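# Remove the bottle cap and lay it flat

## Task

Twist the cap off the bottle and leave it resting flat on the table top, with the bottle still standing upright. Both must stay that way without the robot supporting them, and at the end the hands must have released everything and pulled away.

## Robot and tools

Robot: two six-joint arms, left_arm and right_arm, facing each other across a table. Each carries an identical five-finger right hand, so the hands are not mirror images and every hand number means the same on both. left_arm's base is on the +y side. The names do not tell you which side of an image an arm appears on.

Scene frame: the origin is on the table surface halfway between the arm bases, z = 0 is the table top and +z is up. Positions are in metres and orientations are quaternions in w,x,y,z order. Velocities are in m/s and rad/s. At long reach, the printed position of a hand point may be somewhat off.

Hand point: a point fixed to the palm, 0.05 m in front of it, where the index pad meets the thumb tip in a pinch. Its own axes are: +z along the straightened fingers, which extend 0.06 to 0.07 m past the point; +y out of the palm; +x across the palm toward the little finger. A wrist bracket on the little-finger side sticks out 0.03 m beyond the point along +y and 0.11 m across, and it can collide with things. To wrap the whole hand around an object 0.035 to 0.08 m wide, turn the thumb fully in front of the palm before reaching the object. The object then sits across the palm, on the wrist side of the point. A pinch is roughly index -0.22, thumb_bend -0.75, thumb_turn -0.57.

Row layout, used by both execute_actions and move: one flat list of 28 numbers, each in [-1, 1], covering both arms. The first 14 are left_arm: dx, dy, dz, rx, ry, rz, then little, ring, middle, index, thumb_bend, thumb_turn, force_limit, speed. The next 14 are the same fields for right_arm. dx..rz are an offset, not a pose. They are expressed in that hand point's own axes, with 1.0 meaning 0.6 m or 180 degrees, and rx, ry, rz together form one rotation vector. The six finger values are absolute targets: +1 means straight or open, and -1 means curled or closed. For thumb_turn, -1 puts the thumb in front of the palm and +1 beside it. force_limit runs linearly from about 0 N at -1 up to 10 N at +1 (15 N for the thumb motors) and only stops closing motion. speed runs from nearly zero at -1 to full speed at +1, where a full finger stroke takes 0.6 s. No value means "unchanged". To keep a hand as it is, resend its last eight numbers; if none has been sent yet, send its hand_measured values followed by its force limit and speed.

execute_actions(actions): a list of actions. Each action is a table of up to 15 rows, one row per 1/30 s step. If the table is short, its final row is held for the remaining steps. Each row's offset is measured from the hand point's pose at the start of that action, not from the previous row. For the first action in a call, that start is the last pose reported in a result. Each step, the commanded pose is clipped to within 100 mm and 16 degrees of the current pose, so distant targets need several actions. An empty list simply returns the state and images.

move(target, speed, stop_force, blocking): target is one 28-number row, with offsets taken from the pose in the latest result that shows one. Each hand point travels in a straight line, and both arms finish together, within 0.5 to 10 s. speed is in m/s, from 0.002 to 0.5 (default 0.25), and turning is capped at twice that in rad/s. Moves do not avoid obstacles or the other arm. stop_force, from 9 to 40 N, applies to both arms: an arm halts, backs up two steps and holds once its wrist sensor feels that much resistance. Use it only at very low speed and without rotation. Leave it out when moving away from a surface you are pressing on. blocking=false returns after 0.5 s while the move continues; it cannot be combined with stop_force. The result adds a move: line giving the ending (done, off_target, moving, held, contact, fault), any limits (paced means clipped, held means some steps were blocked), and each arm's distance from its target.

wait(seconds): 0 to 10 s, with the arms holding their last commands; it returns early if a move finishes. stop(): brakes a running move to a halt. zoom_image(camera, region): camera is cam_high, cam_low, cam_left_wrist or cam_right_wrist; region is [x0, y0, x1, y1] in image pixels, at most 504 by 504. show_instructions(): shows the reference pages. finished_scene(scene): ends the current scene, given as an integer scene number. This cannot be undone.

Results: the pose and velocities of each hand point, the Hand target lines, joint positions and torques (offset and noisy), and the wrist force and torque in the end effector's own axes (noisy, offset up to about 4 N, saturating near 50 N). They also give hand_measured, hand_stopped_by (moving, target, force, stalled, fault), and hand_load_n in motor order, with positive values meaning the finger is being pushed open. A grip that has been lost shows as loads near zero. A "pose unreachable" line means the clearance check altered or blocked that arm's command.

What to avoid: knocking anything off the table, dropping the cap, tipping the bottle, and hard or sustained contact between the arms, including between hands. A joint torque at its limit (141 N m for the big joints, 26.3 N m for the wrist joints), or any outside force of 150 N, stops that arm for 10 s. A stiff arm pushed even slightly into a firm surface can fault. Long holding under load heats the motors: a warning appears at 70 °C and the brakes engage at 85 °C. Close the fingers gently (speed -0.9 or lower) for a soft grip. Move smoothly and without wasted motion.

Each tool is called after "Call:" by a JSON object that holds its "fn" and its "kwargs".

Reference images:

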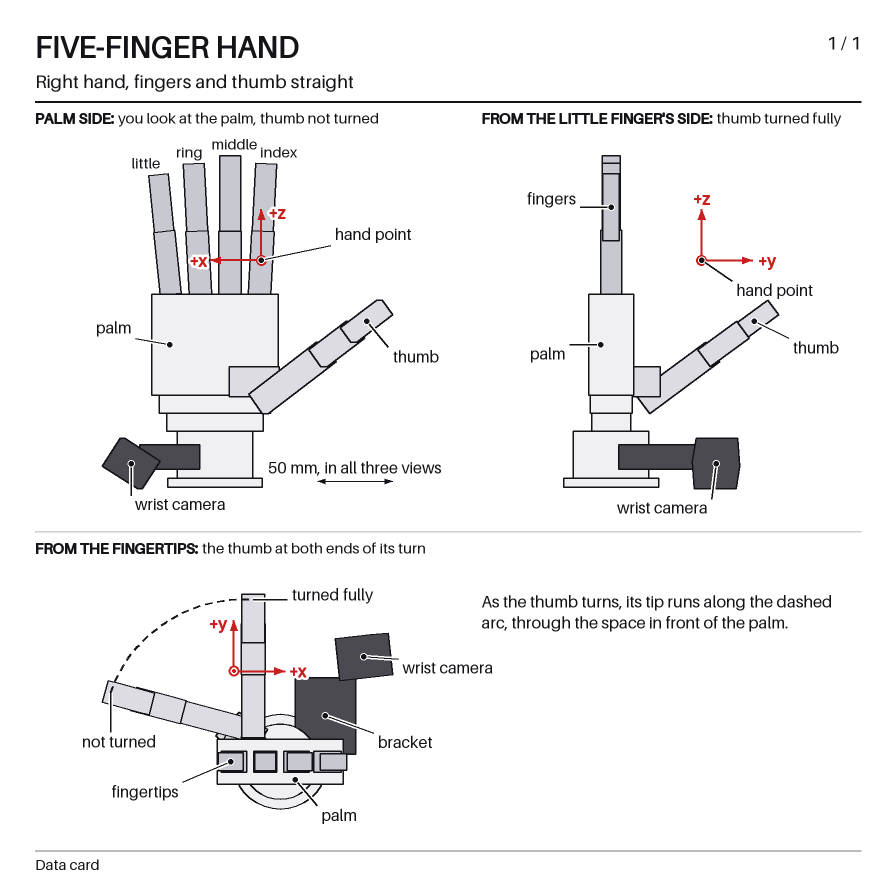

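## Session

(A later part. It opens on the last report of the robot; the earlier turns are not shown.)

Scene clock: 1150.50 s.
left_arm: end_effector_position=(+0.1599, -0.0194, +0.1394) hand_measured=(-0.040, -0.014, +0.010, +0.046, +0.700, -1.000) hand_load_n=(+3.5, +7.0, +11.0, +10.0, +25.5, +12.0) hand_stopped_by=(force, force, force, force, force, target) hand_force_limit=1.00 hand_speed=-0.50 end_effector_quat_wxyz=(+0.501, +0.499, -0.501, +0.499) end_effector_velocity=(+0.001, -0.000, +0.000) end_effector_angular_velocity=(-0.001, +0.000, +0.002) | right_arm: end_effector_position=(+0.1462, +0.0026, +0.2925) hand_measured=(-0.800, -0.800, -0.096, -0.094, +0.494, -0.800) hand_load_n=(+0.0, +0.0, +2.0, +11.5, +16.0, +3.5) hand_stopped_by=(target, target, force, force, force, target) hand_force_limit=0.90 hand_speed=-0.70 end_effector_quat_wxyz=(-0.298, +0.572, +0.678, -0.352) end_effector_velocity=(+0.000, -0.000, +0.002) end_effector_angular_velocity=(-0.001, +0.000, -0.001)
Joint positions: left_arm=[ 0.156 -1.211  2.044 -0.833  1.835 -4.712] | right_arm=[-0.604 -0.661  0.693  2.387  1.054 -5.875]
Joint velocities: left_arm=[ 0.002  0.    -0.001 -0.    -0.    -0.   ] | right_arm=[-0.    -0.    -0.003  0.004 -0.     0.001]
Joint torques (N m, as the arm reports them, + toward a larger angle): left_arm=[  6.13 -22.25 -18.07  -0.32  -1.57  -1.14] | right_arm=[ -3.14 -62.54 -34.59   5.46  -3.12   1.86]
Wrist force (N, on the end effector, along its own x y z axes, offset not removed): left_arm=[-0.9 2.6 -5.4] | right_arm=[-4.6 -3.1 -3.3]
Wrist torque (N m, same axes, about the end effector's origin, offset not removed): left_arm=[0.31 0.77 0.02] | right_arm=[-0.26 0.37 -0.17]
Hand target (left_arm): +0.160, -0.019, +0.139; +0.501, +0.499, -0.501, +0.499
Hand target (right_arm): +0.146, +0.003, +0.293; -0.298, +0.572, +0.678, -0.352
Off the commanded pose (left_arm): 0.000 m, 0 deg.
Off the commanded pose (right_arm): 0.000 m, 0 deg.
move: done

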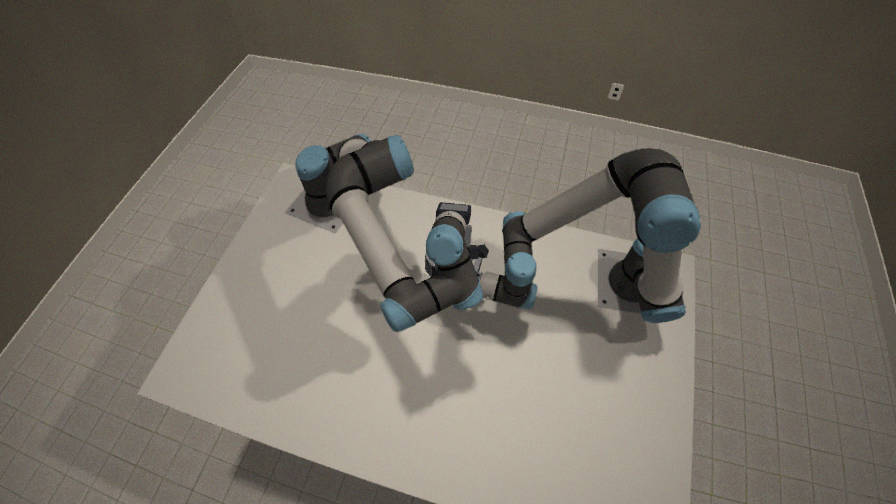

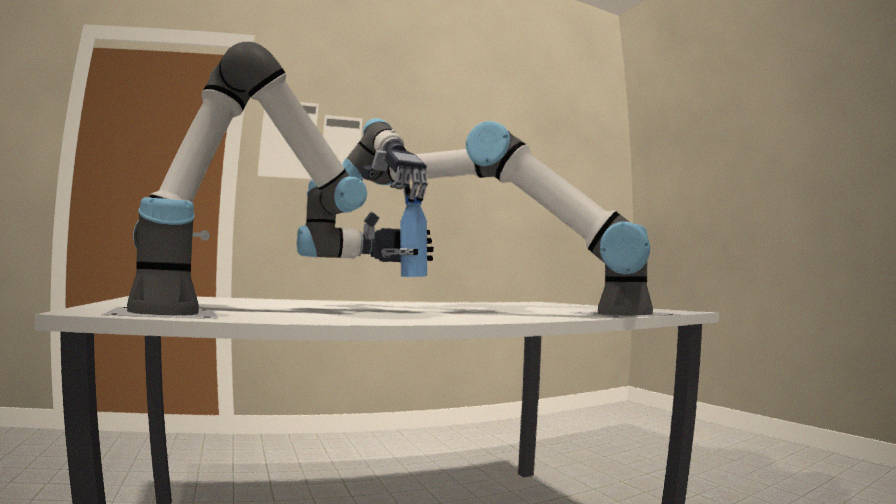

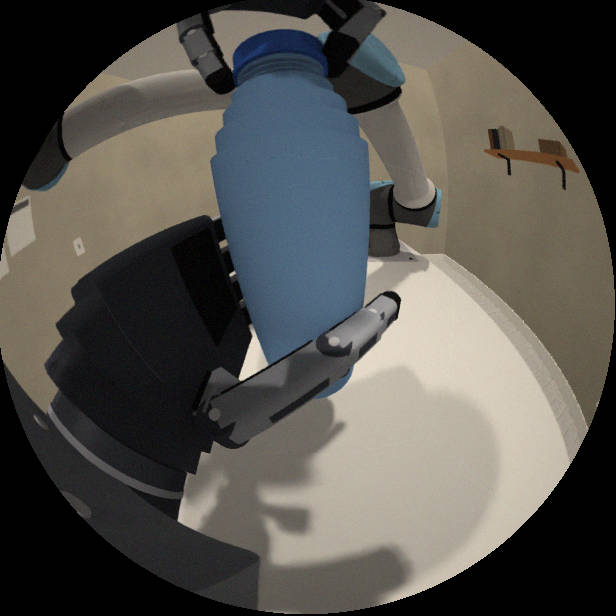

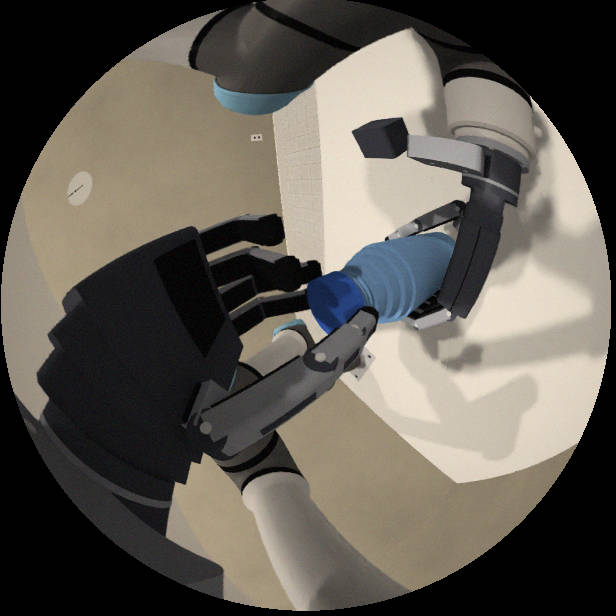

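Call:
{"fn": "move", "kwargs": {"target": [-0.13,0,0,0,0,0,-1,-1,-0.95,-1,-1,-1,1.0,-0.5, 0,-0.0273,-0.0191,0,0,0,-0.8,-0.8,-0.65,-0.6,-0.6,-0.8,0.9,-0.7], "speed": 0.06}}

Call:
{"fn": "zoom_image", "kwargs": {"camera": "cam_low", "region": [320, 130, 500, 320]}}

Scene clock: 1163.33 s.
left_arm: end_effector_position=(+0.1600, -0.0194, +0.0616) hand_measured=(-0.040, -0.014, +0.010, +0.046, +0.700, -1.000) hand_load_n=(+6.0, +9.0, +11.0, +9.0, +25.5, +9.0) hand_stopped_by=(force, force, force, force, force, target) hand_force_limit=1.00 hand_speed=-0.50 end_effector_quat_wxyz=(+0.501, +0.499, -0.501, +0.499) end_effector_velocity=(-0.001, -0.001, -0.002) end_effector_angular_velocity=(-0.001, -0.000, -0.001) | right_arm: end_effector_position=(+0.1462, +0.0026, +0.3124) hand_measured=(-0.800, -0.800, -0.124, -0.094, +0.494, -0.800) hand_load_n=(+0.0, +0.0, +10.0, +7.5, +19.5, +4.0) hand_stopped_by=(target, target, force, force, force, target) hand_force_limit=0.90 hand_speed=-0.70 end_effector_quat_wxyz=(-0.298, +0.572, +0.678, -0.352) end_effector_velocity=(-0.000, +0.000, +0.000) end_effector_angular_velocity=(-0.001, +0.001, +0.000)
Joint positions: left_arm=[ 0.157 -1.043  2.08  -1.037  1.835 -4.712] | right_arm=[-0.604 -0.662  0.644  2.437  1.054 -5.875]
Joint velocities: left_arm=[-0.001  0.006 -0.001 -0.006 -0.    -0.   ] | right_arm=[ 0.     0.    -0.     0.002 -0.001 -0.   ]
Joint torques (N m, as the arm reports them, + toward a larger angle): left_arm=[ 12.56 -22.81  -5.32  -3.93   1.84  -1.17] | right_arm=[  7.24 -40.77 -31.82   5.27   0.97  -0.69]
Wrist force (N, on the end effector, along its own x y z axes, offset not removed): left_arm=[-2.9 0.7 -2.4] | right_arm=[-0.6 -3.2 -3.0]
Wrist torque (N m, same axes, about the end effector's origin, offset not removed): left_arm=[0.23 0.40 -0.06] | right_arm=[-0.25 0.33 -0.24]
Hand target (left_arm): +0.160, -0.019, +0.061; +0.501, +0.499, -0.501, +0.499
Hand target (right_arm): +0.146, +0.003, +0.312; -0.298, +0.572, +0.678, -0.352
Off the commanded pose (left_arm): 0.000 m, 0 deg.
Off the commanded pose (right_arm): 0.000 m, 0 deg.
move: done

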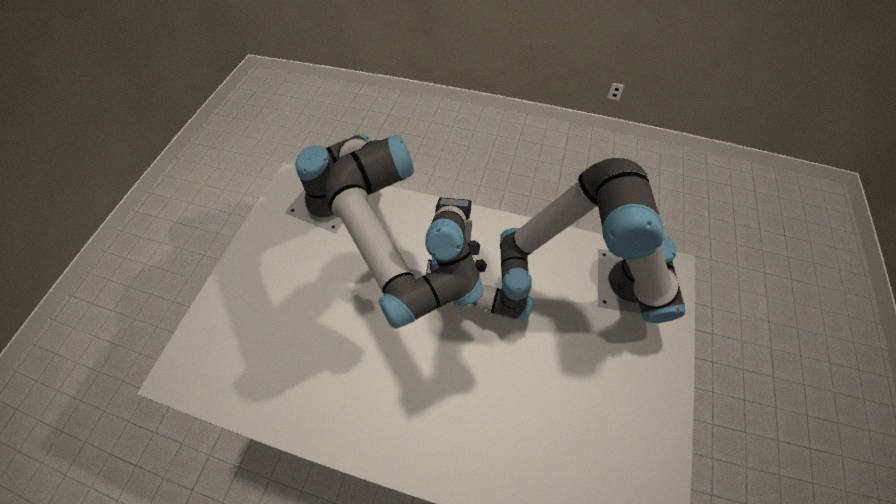

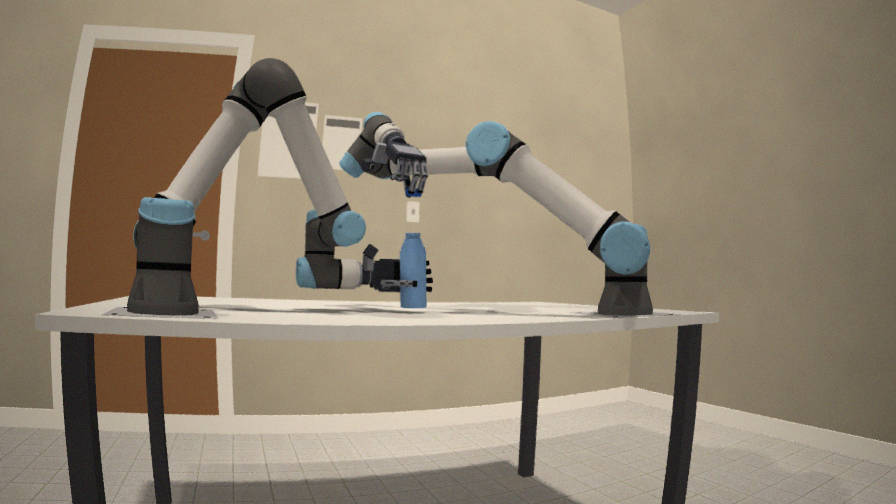

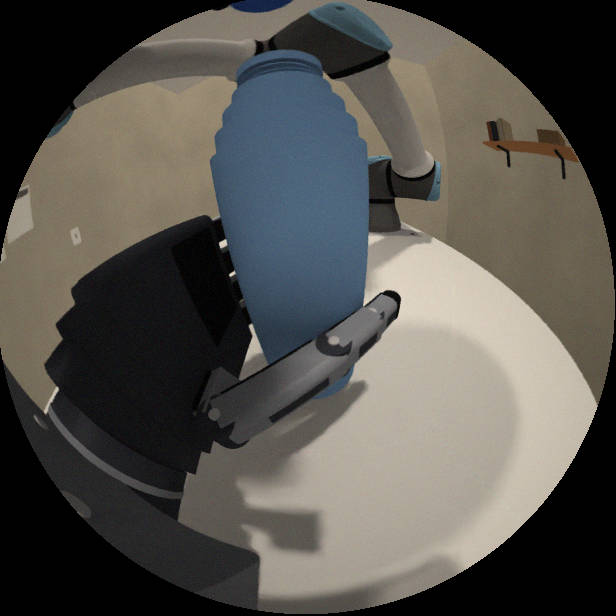

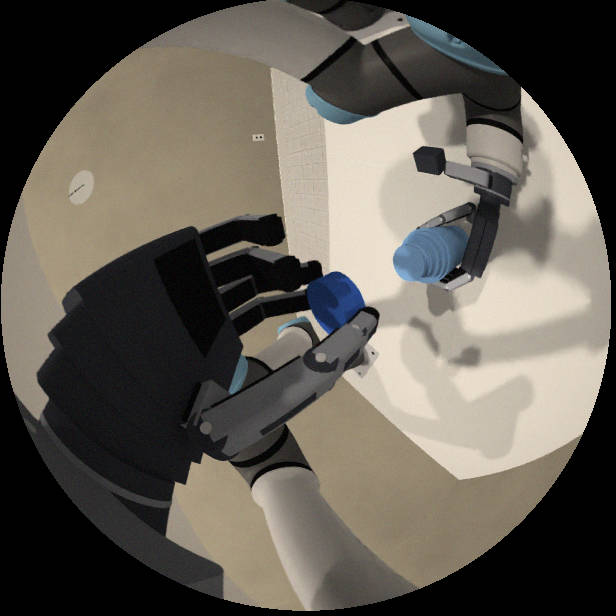

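Region (320, 130, 500, 320) of cam_low's 896x504 image, scaled by 2.653, with more detail than that image has; it fills the left 477 columns of this view, and the rest is white.

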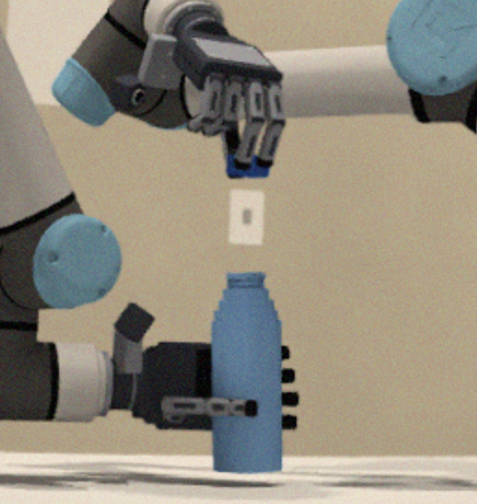

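Call:
{"fn": "move", "kwargs": {"target": [-0.009,0,0,0,0,0,-1,-1,-0.95,-1,-1,-1,1.0,-0.5, -0.3297,0.4448,0.1680,0,0.5006,0.3505,-0.8,-0.8,-0.65,-0.6,-0.6,-0.8,0.9,-0.7], "speed": 0.35}}

Call:
{"fn": "zoom_image", "kwargs": {"camera": "cam_low", "region": [360, 220, 540, 330]}}

Scene clock: 1195.27 s.
left_arm: end_effector_position=(+0.1600, -0.0194, +0.0562) hand_measured=(-0.040, -0.014, +0.010, +0.046, +0.700, -1.000) hand_load_n=(+6.0, +9.0, +11.0, +9.0, +25.5, +9.0) hand_stopped_by=(force, force, force, force, force, target) hand_force_limit=1.00 hand_speed=-0.50 end_effector_quat_wxyz=(+0.501, +0.499, -0.501, +0.499) end_effector_velocity=(-0.000, +0.000, +0.000) end_effector_angular_velocity=(+0.000, +0.001, -0.001) | right_arm: end_effector_position=(+0.2497, -0.1808, +0.0366) hand_measured=(-0.800, -0.800, -0.124, -0.094, +0.494, -0.800) hand_load_n=(+0.0, +0.0, +10.0, +7.5, +19.5, +4.0) hand_stopped_by=(target, target, force, force, force, target) hand_force_limit=0.90 hand_speed=-0.70 end_effector_quat_wxyz=(-0.461, +0.883, -0.078, +0.042) end_effector_velocity=(+0.000, -0.001, -0.001) end_effector_angular_velocity=(-0.003, -0.004, -0.014)
Joint positions: left_arm=[ 0.157 -1.031  2.081 -1.05   1.835 -4.712] | right_arm=[-1.34  -1.218  2.079  0.357  0.655 -4.28 ]
Joint velocities: left_arm=[-0.001 -0.001  0.     0.001 -0.    -0.001] | right_arm=[-0.    -0.008  0.009 -0.019  0.008  0.019]
Joint torques (N m, as the arm reports them, + toward a larger angle): left_arm=[ 12.52 -23.32  -5.11  -3.76   1.82   2.27] | right_arm=[ -3.83 -37.32  -0.19  -0.56   0.26   1.96]
Wrist force (N, on the end effector, along its own x y z axes, offset not removed): left_arm=[-5.2 1.6 -0.9] | right_arm=[-0.1 -2.1 -3.3]
Wrist torque (N m, same axes, about the end effector's origin, offset not removed): left_arm=[0.21 0.82 -0.10] | right_arm=[-0.01 0.19 -0.14]
Hand target (left_arm): +0.160, -0.019, +0.056; +0.501, +0.499, -0.501, +0.499
Hand target (right_arm): +0.250, -0.181, +0.036; -0.461, +0.883, -0.079, +0.042
Off the commanded pose (left_arm): 0.000 m, 0 deg.
Off the commanded pose (right_arm): 0.001 m, 0 deg.
move: done

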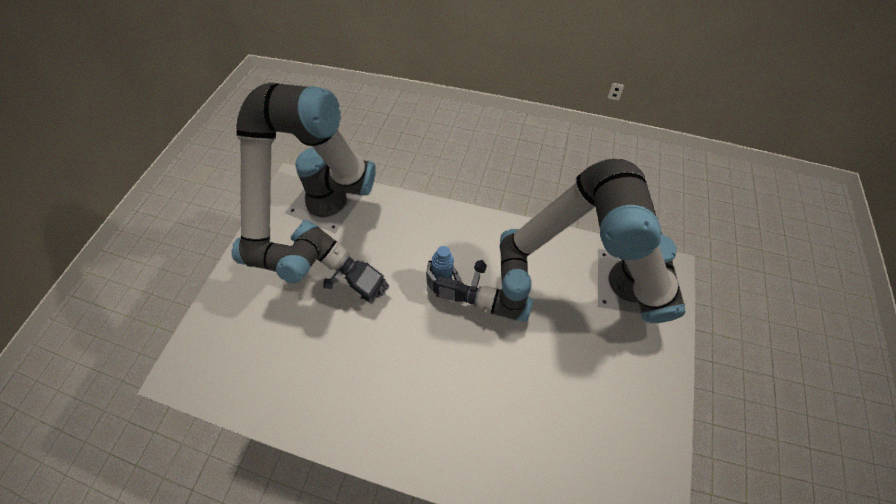

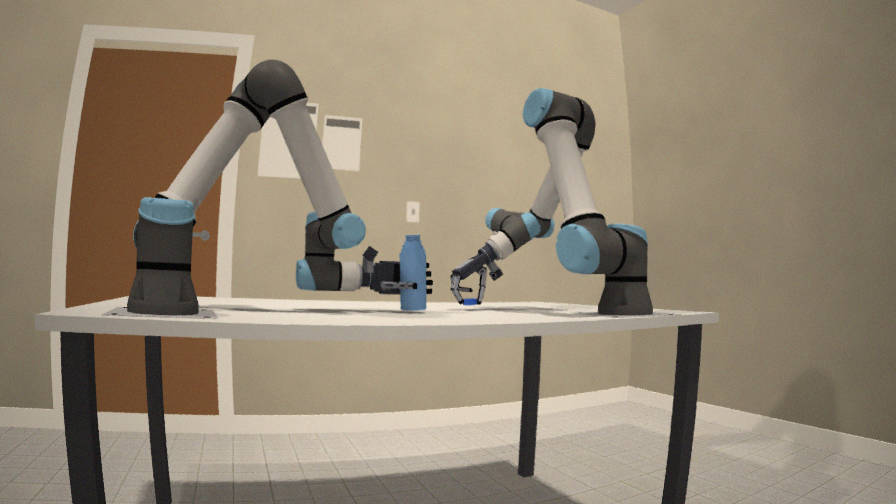

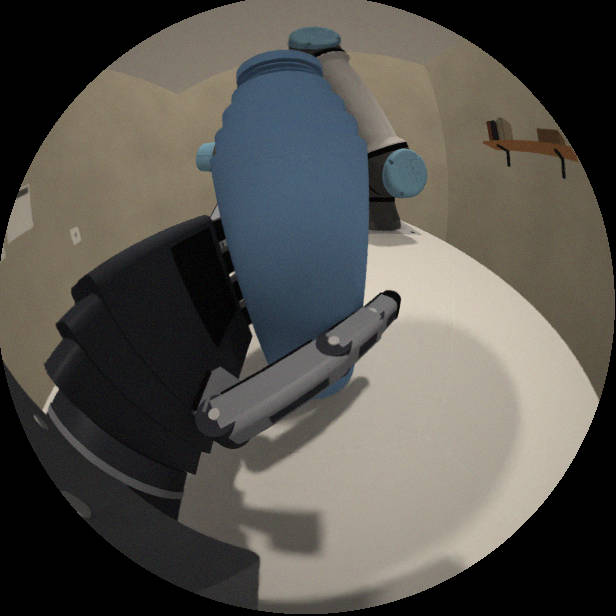

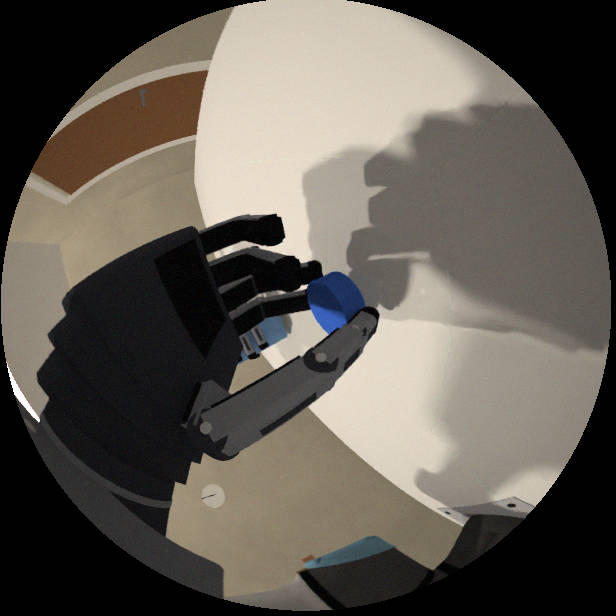

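Region (360, 220, 540, 330) of cam_low's 896x504 image, scaled by 2.800, with more detail than that image has.

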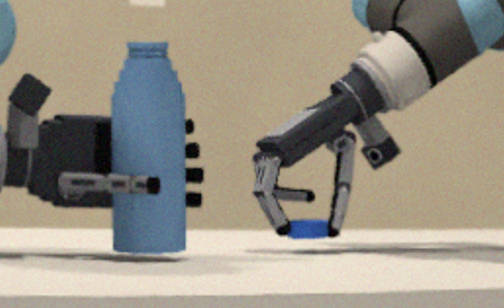

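Call:
{"fn": "move", "kwargs": {"target": [-0.0267,0,0,0,0,0,-1,-1,-0.95,-1,-1,-1,1.0,-0.5, 0,0.0273,0.0191,0,0,0,-0.8,-0.8,-0.65,-0.6,-0.6,-0.8,0.9,-0.7], "speed": 0.01, "stop_force": 9}}

Call:
{"fn": "zoom_image", "kwargs": {"camera": "cam_low", "region": [360, 220, 540, 330]}}

Scene clock: 1204.70 s.
left_arm: end_effector_position=(+0.1600, -0.0194, +0.0488) hand_measured=(-0.040, -0.014, +0.010, +0.046, +0.700, -1.000) hand_load_n=(+8.0, +10.0, +11.0, +8.0, +25.5, +6.0) hand_stopped_by=(force, force, force, force, force, target) hand_force_limit=1.00 hand_speed=-0.50 end_effector_quat_wxyz=(+0.501, +0.499, -0.501, +0.499) end_effector_velocity=(-0.001, +0.001, -0.001) end_effector_angular_velocity=(+0.002, -0.000, -0.001) | right_arm: end_effector_position=(+0.2495, -0.1808, +0.0196) hand_measured=(-0.800, -0.800, -0.124, -0.094, +0.494, -0.800) hand_load_n=(+0.0, +0.0, +9.5, +6.5, +18.5, +3.5) hand_stopped_by=(target, target, force, force, force, target) hand_force_limit=0.90 hand_speed=-0.70 end_effector_quat_wxyz=(-0.461, +0.883, -0.079, +0.042) end_effector_velocity=(-0.001, -0.000, +0.003) end_effector_angular_velocity=(-0.002, +0.002, -0.000)
Joint positions: left_arm=[ 0.157 -1.013  2.082 -1.069  1.835 -4.712] | right_arm=[-1.34  -1.182  2.091  0.31   0.655 -4.28 ]
Joint velocities: left_arm=[-0.001  0.     0.002  0.    -0.     0.001] | right_arm=[ 0.    -0.008  0.     0.01   0.001 -0.   ]
Joint torques (N m, as the arm reports them, + toward a larger angle): left_arm=[  9.02 -33.33 -12.23   1.64   2.     2.24] | right_arm=[ -2.05 -32.13 -18.86   3.19   2.    -2.47]
Wrist force (N, on the end effector, along its own x y z axes, offset not removed): left_arm=[5.5 1.0 2.7] | right_arm=[2.1 -18.6 -13.6]
Wrist torque (N m, same axes, about the end effector's origin, offset not removed): left_arm=[0.09 -0.18 -0.09] | right_arm=[-1.41 -0.14 -0.31]
Hand target (left_arm): +0.160, -0.019, +0.049; +0.501, +0.499, -0.501, +0.499
Hand target (right_arm): +0.250, -0.181, +0.020; -0.461, +0.883, -0.079, +0.042
Off the commanded pose (left_arm): 0.009 m, 0 deg.
Off the commanded pose (right_arm): 0.003 m, 0 deg.
move: contact (left_arm, right_arm)

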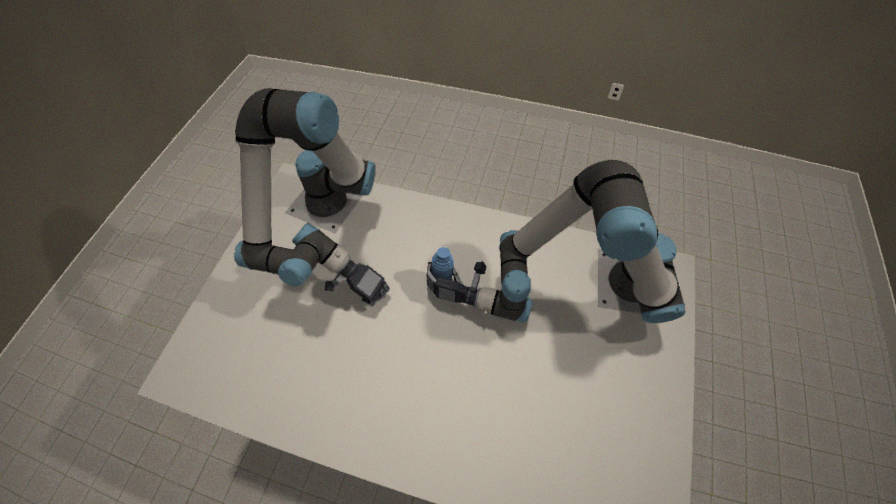

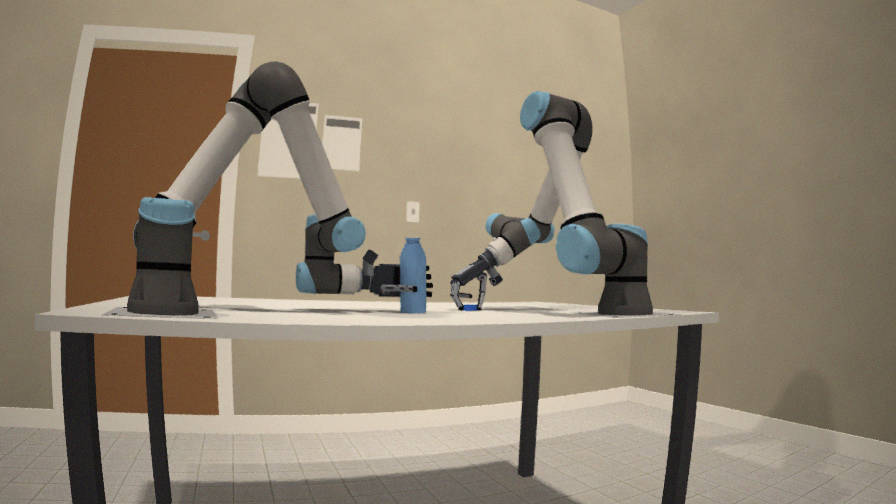

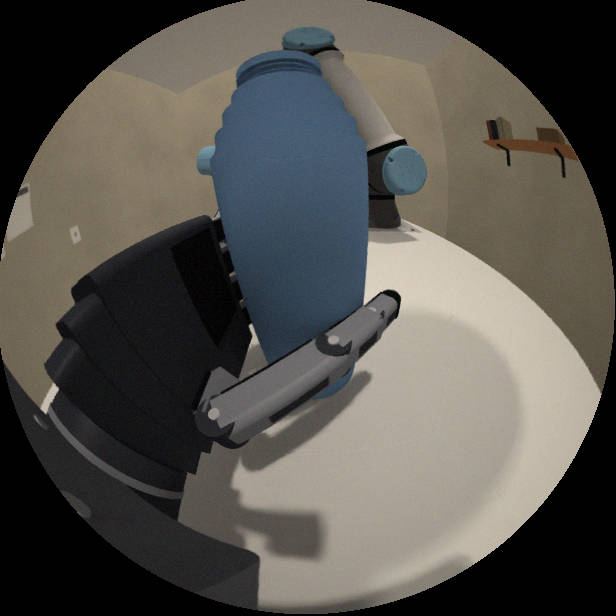

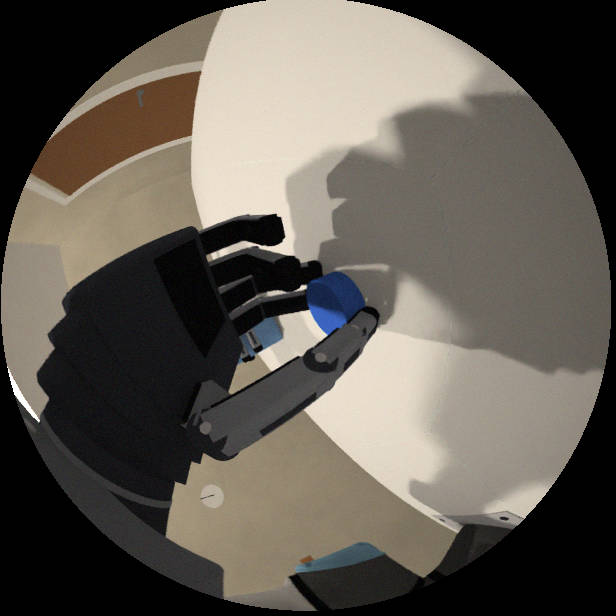

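Region (360, 220, 540, 330) of cam_low's 896x504 image, scaled by 2.800, with more detail than that image has.

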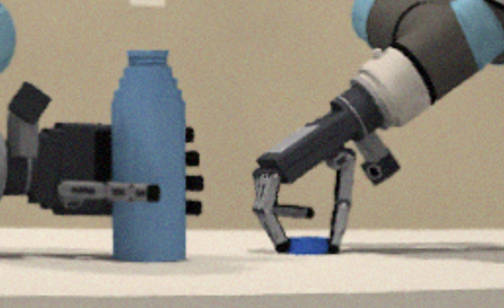

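Call:
{"fn": "move", "kwargs": {"target": [0.0015,0,0,0,0,0,0.9,0.9,0.9,0.9,1,-1,1.0,0.0, 0,-0.0027,-0.0019,0,0,0,-0.8,-0.8,0.12,0.12,0.62,-0.8,0.9,-0.2], "speed": 0.01}}

Call:
{"fn": "move", "kwargs": {"target": [0.05,-0.2,-0.1,0,0,0,0.9,0.9,0.9,0.9,1,-1,1.0,0.0, 0,-0.1365,-0.0956,0,0,0,-0.8,-0.8,0.12,0.12,0.62,-0.8,0.9,-0.2], "speed": 0.15}}

Scene clock: 1223.60 s.
left_arm: end_effector_position=(+0.1600, -0.0194, +0.0497) hand_measured=(+0.900, +0.900, +0.900, +0.900, +1.000, -1.000) hand_load_n=(+0.0, +0.0, +0.0, +0.0, +0.0, +0.0) hand_stopped_by=(target, target, target, target, target, target) hand_force_limit=1.00 hand_speed=0.00 end_effector_quat_wxyz=(+0.501, +0.499, -0.501, +0.499) end_effector_velocity=(-0.001, +0.000, -0.000) end_effector_angular_velocity=(+0.001, +0.001, -0.001) | right_arm: end_effector_position=(+0.2495, -0.1808, +0.0216) hand_measured=(-0.800, -0.800, +0.026, +0.120, +0.620, -0.800) hand_load_n=(+0.0, +0.0, -11.0, +0.0, +0.0, +0.0) hand_stopped_by=(target, target, stalled, target, target, target) hand_force_limit=0.90 hand_speed=-0.20 end_effector_quat_wxyz=(-0.461, +0.883, -0.079, +0.042) end_effector_velocity=(-0.001, -0.000, -0.000) end_effector_angular_velocity=(+0.000, +0.001, +0.001)
Joint positions: left_arm=[ 0.157 -1.015  2.082 -1.067  1.835 -4.712] | right_arm=[-1.34  -1.186  2.089  0.315  0.655 -4.28 ]
Joint velocities: left_arm=[-0.001 -0.     0.     0.    -0.    -0.001] | right_arm=[-0.     0.001  0.001  0.    -0.    -0.001]
Joint torques (N m, as the arm reports them, + toward a larger angle): left_arm=[ -2.99 -37.92 -18.99   0.57   1.16   2.14] | right_arm=[  0.35 -33.93 -23.43   3.43   1.7   -1.09]
Wrist force (N, on the end effector, along its own x y z axes, offset not removed): left_arm=[-4.5 0.5 0.2] | right_arm=[1.0 -12.7 -16.2]
Wrist torque (N m, same axes, about the end effector's origin, offset not removed): left_arm=[-0.01 0.72 -0.25] | right_arm=[-0.38 0.36 -0.35]
Hand target (left_arm): +0.160, -0.019, +0.050; +0.501, +0.499, -0.501, +0.499
Hand target (right_arm): +0.250, -0.181, +0.022; -0.461, +0.883, -0.079, +0.042
Off the commanded pose (left_arm): 0.000 m, 0 deg.
Off the commanded pose (right_arm): 0.000 m, 0 deg.
move: done

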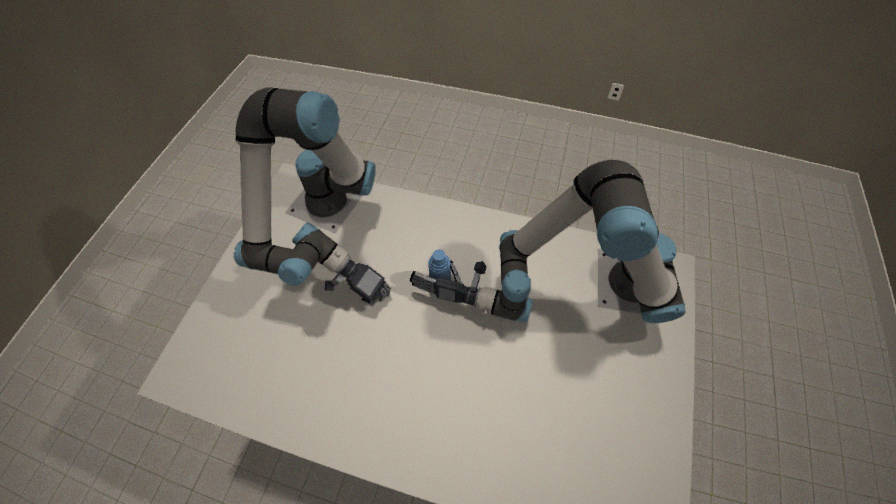

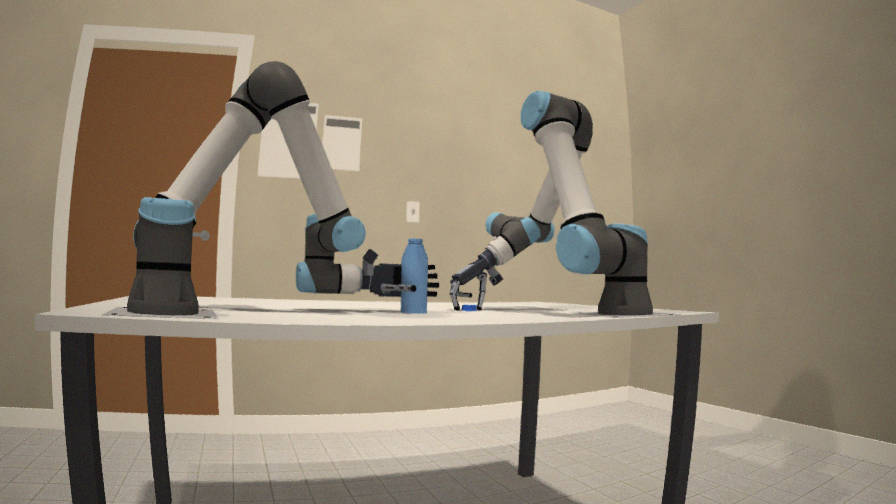

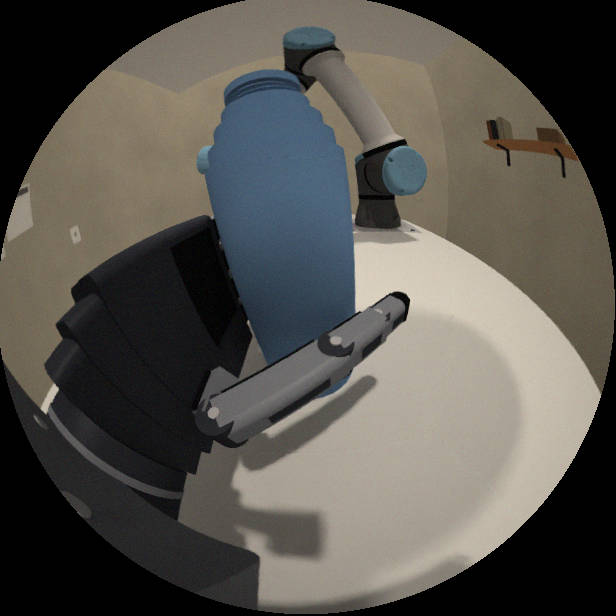

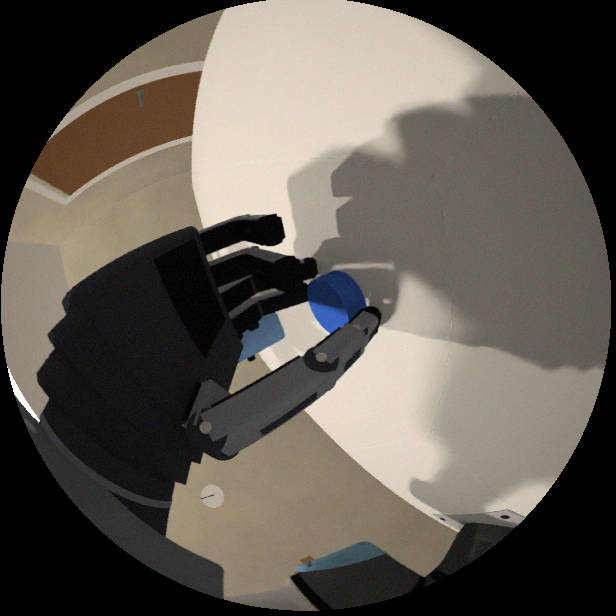

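Scene clock: 1225.07 s.
left_arm: end_effector_position=(+0.2801, +0.0401, +0.0799) hand_measured=(+0.900, +0.900, +0.900, +0.900, +1.000, -1.000) hand_load_n=(+0.0, +0.0, +0.0, +0.0, +0.0, +0.0) hand_stopped_by=(target, target, target, target, target, target) hand_force_limit=1.00 hand_speed=0.00 end_effector_quat_wxyz=(+0.501, +0.499, -0.501, +0.499) end_effector_velocity=(+0.002, +0.001, +0.001) end_effector_angular_velocity=(-0.000, -0.000, -0.000) | right_arm: end_effector_position=(+0.2495, -0.1808, +0.1215) hand_measured=(-0.800, -0.800, +0.024, +0.120, +0.620, -0.800) hand_load_n=(+0.0, +0.0, +0.0, +0.0, +0.0, +0.0) hand_stopped_by=(target, target, stalled, target, target, target) hand_force_limit=0.90 hand_speed=-0.20 end_effector_quat_wxyz=(-0.461, +0.883, -0.079, +0.042) end_effector_velocity=(+0.001, -0.000, +0.002) end_effector_angular_velocity=(-0.001, -0.002, +0.001)
Joint positions: left_arm=[ 0.468 -1.031  1.972 -0.941  2.146 -4.713] | right_arm=[-1.34  -1.37   1.998  0.59   0.655 -4.28 ]
Joint velocities: left_arm=[ 0.005  0.001 -0.003  0.002  0.005  0.   ] | right_arm=[-0.001 -0.002 -0.004  0.005  0.    -0.003]
Joint torques (N m, as the arm reports them, + toward a larger angle): left_arm=[ 12.72 -24.46 -23.14   0.38   2.28   2.35] | right_arm=[ -4.83 -35.49 -29.4    4.58  -2.7   -2.52]
Wrist force (N, on the end effector, along its own x y z axes, offset not removed): left_arm=[-2.7 -2.0 0.5] | right_arm=[1.6 -3.5 -2.9]
Wrist torque (N m, same axes, about the end effector's origin, offset not removed): left_arm=[-0.26 0.42 -0.21] | right_arm=[-0.31 -0.17 -0.17]
Hand target (left_arm): +0.280, +0.040, +0.080; +0.501, +0.499, -0.501, +0.499
Hand target (right_arm): +0.249, -0.181, +0.122; -0.461, +0.883, -0.079, +0.042
Off the commanded pose (left_arm): 0.000 m, 0 deg.
Off the commanded pose (right_arm): 0.000 m, 0 deg.
move: done

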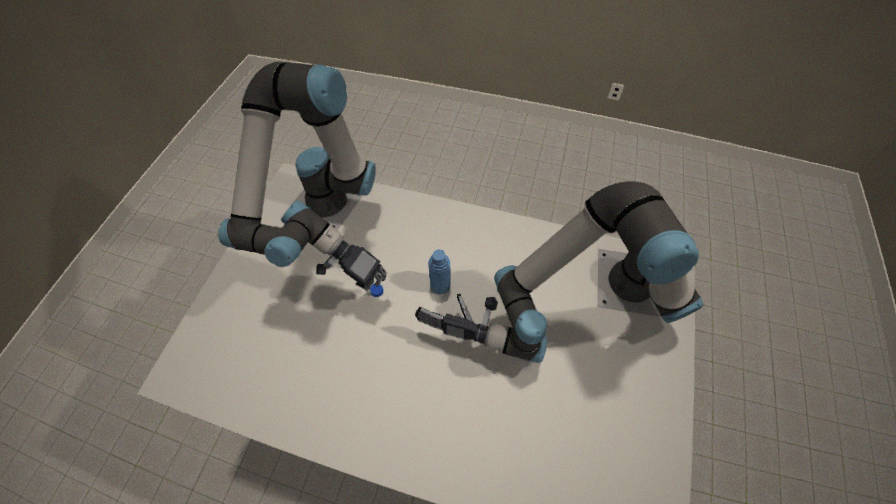

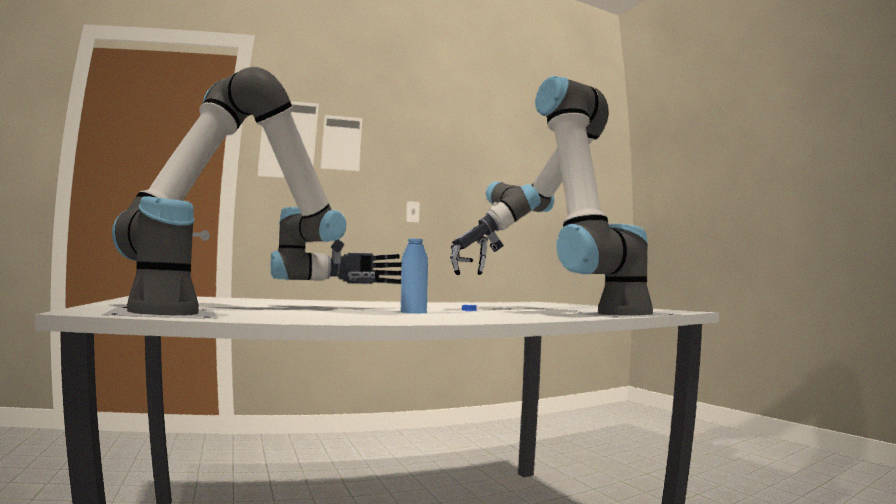

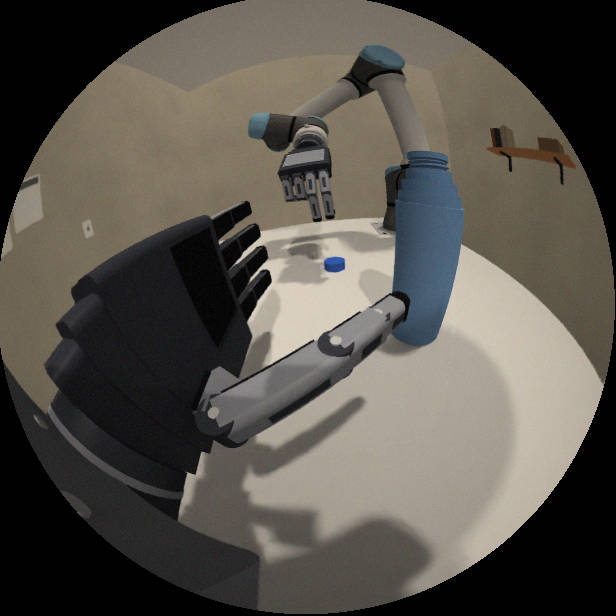

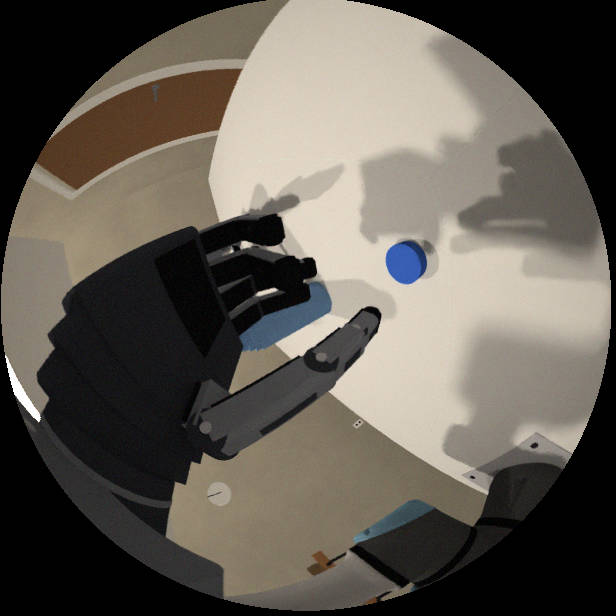

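Call:
{"fn": "move", "kwargs": {"target": [0.1,0,-0.2,0,0,0,0.9,0.9,0.9,0.9,1,-1,1.0,0.0, 0,-0.05,-0.17,0,0,0,-0.8,-0.8,0.12,0.12,0.62,-0.8,0.9,-0.2], "speed": 0.25}}

Call:
{"fn": "finished_scene", "kwargs": {"scene": 1}}

Scene clock: 1235.07 s.
left_arm: end_effector_position=(+0.2803, +0.1021, +0.1098) hand_measured=(+0.900, +0.900, +0.900, +0.900, +1.000, -1.000) hand_load_n=(+0.0, +0.0, +0.0, +0.0, +0.0, +0.0) hand_stopped_by=(target, target, target, target, target, target) hand_force_limit=1.00 hand_speed=0.00 end_effector_quat_wxyz=(+0.501, +0.499, -0.501, +0.499) end_effector_velocity=(-0.000, +0.001, -0.001) end_effector_angular_velocity=(+0.001, +0.001, +0.001) | right_arm: end_effector_position=(+0.2378, -0.2461, +0.2044) hand_measured=(-0.800, -0.800, +0.024, +0.120, +0.620, -0.800) hand_load_n=(+0.0, +0.0, +0.0, +0.0, +0.0, +0.0) hand_stopped_by=(target, target, stalled, target, target, target) hand_force_limit=0.90 hand_speed=-0.20 end_effector_quat_wxyz=(-0.460, +0.883, -0.079, +0.042) end_effector_velocity=(-0.000, -0.002, +0.001) end_effector_angular_velocity=(+0.002, +0.001, +0.003)
Joint positions: left_arm=[ 0.552 -1.156  2.072 -0.916  2.23  -4.713] | right_arm=[-1.567 -1.518  2.01   1.032  0.61  -4.658]
Joint velocities: left_arm=[ 0.001 -0.     0.002 -0.001 -0.    -0.   ] | right_arm=[-0.007 -0.     0.002  0.014 -0.002 -0.018]
Joint torques (N m, as the arm reports them, + toward a larger angle): left_arm=[-11.9  -21.54 -21.03  -3.37  -2.04  -1.61] | right_arm=[ -5.51 -29.7   -2.21   5.1   -2.84  -2.57]
Wrist force (N, on the end effector, along its own x y z axes, offset not removed): left_arm=[-3.0 1.0 -1.0] | right_arm=[2.1 -5.8 -1.3]
Wrist torque (N m, same axes, about the end effector's origin, offset not removed): left_arm=[0.17 0.39 -0.12] | right_arm=[-0.71 -0.20 -0.07]
Hand target (left_arm): +0.280, +0.102, +0.110; +0.501, +0.499, -0.501, +0.499
Hand target (right_arm): +0.238, -0.246, +0.205; -0.461, +0.883, -0.079, +0.042
Off the commanded pose (left_arm): 0.065 m, 0 deg.
Off the commanded pose (right_arm): 0.000 m, 0 deg.
move: held (left_arm); limits=held; held on 21 of 36 steps (left_arm), including the last (left_arm)
pose unreachable (left arm): on one or more control steps of this call, first in action 0 (counted from 0), this arm could not follow its commanded pose, so it was not sent that pose on those steps. On the call's last step it was still not sent that pose. It may still have moved: this result reports where it is.
cause: the commanded pose would bring two parts of the arm too close to each other (joints 4 (wrist 1) to 6 (wrist 3) lie between them).

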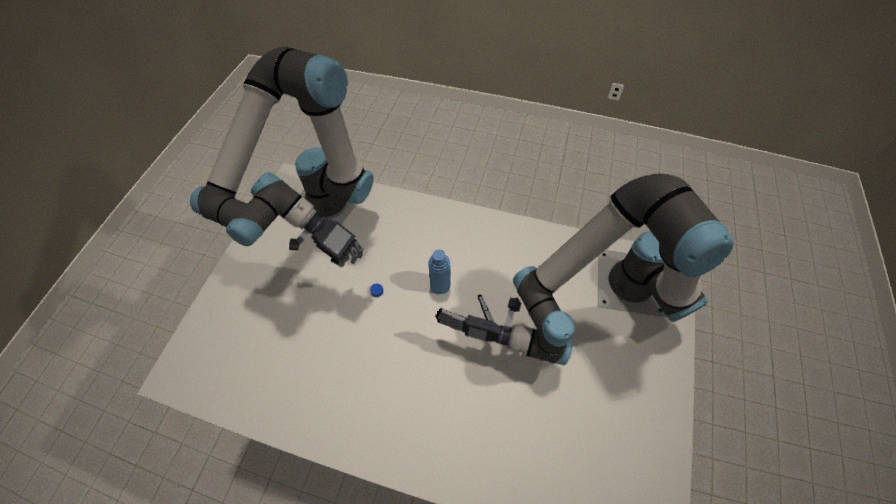

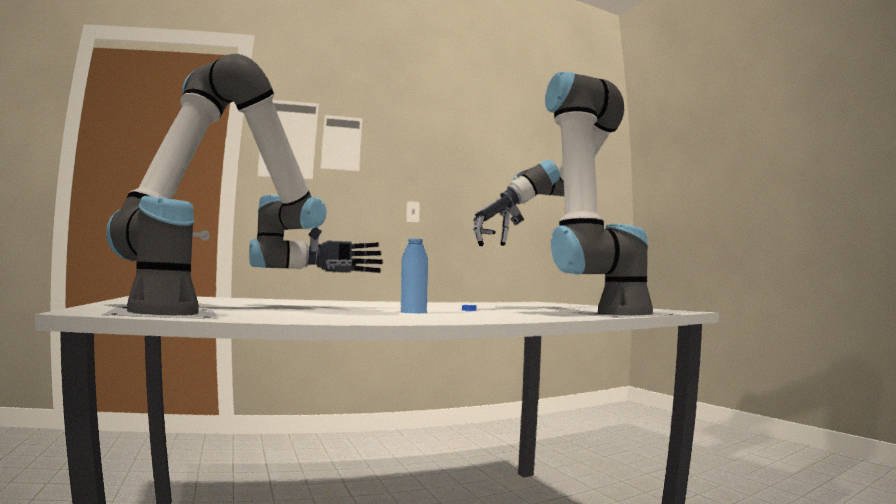

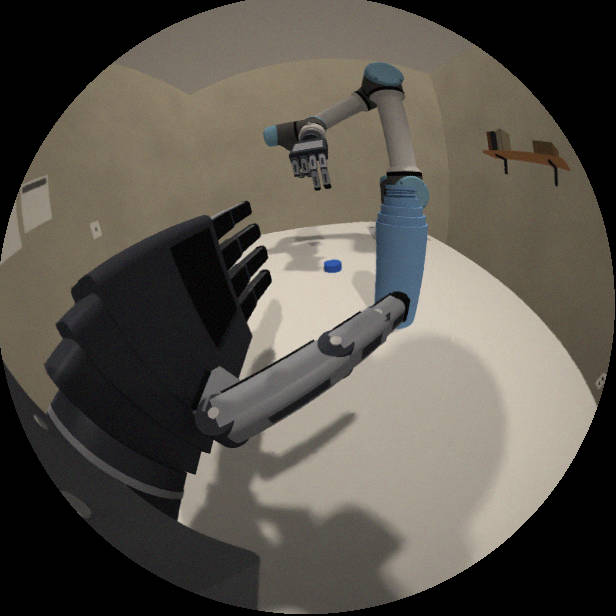

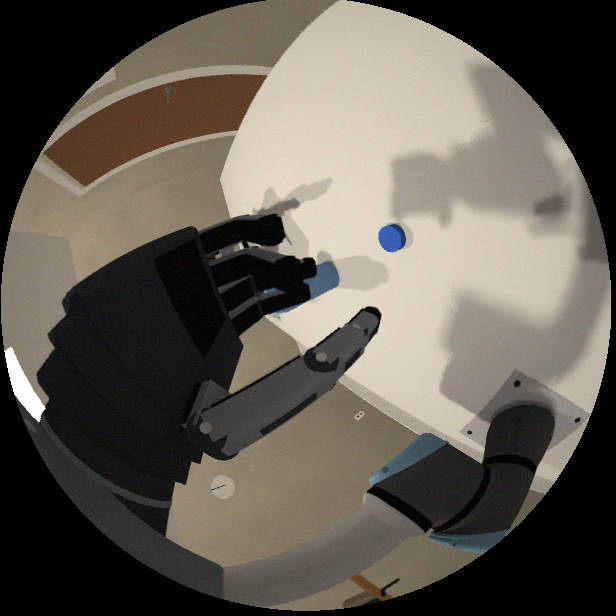

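The scene is finished: the task was done.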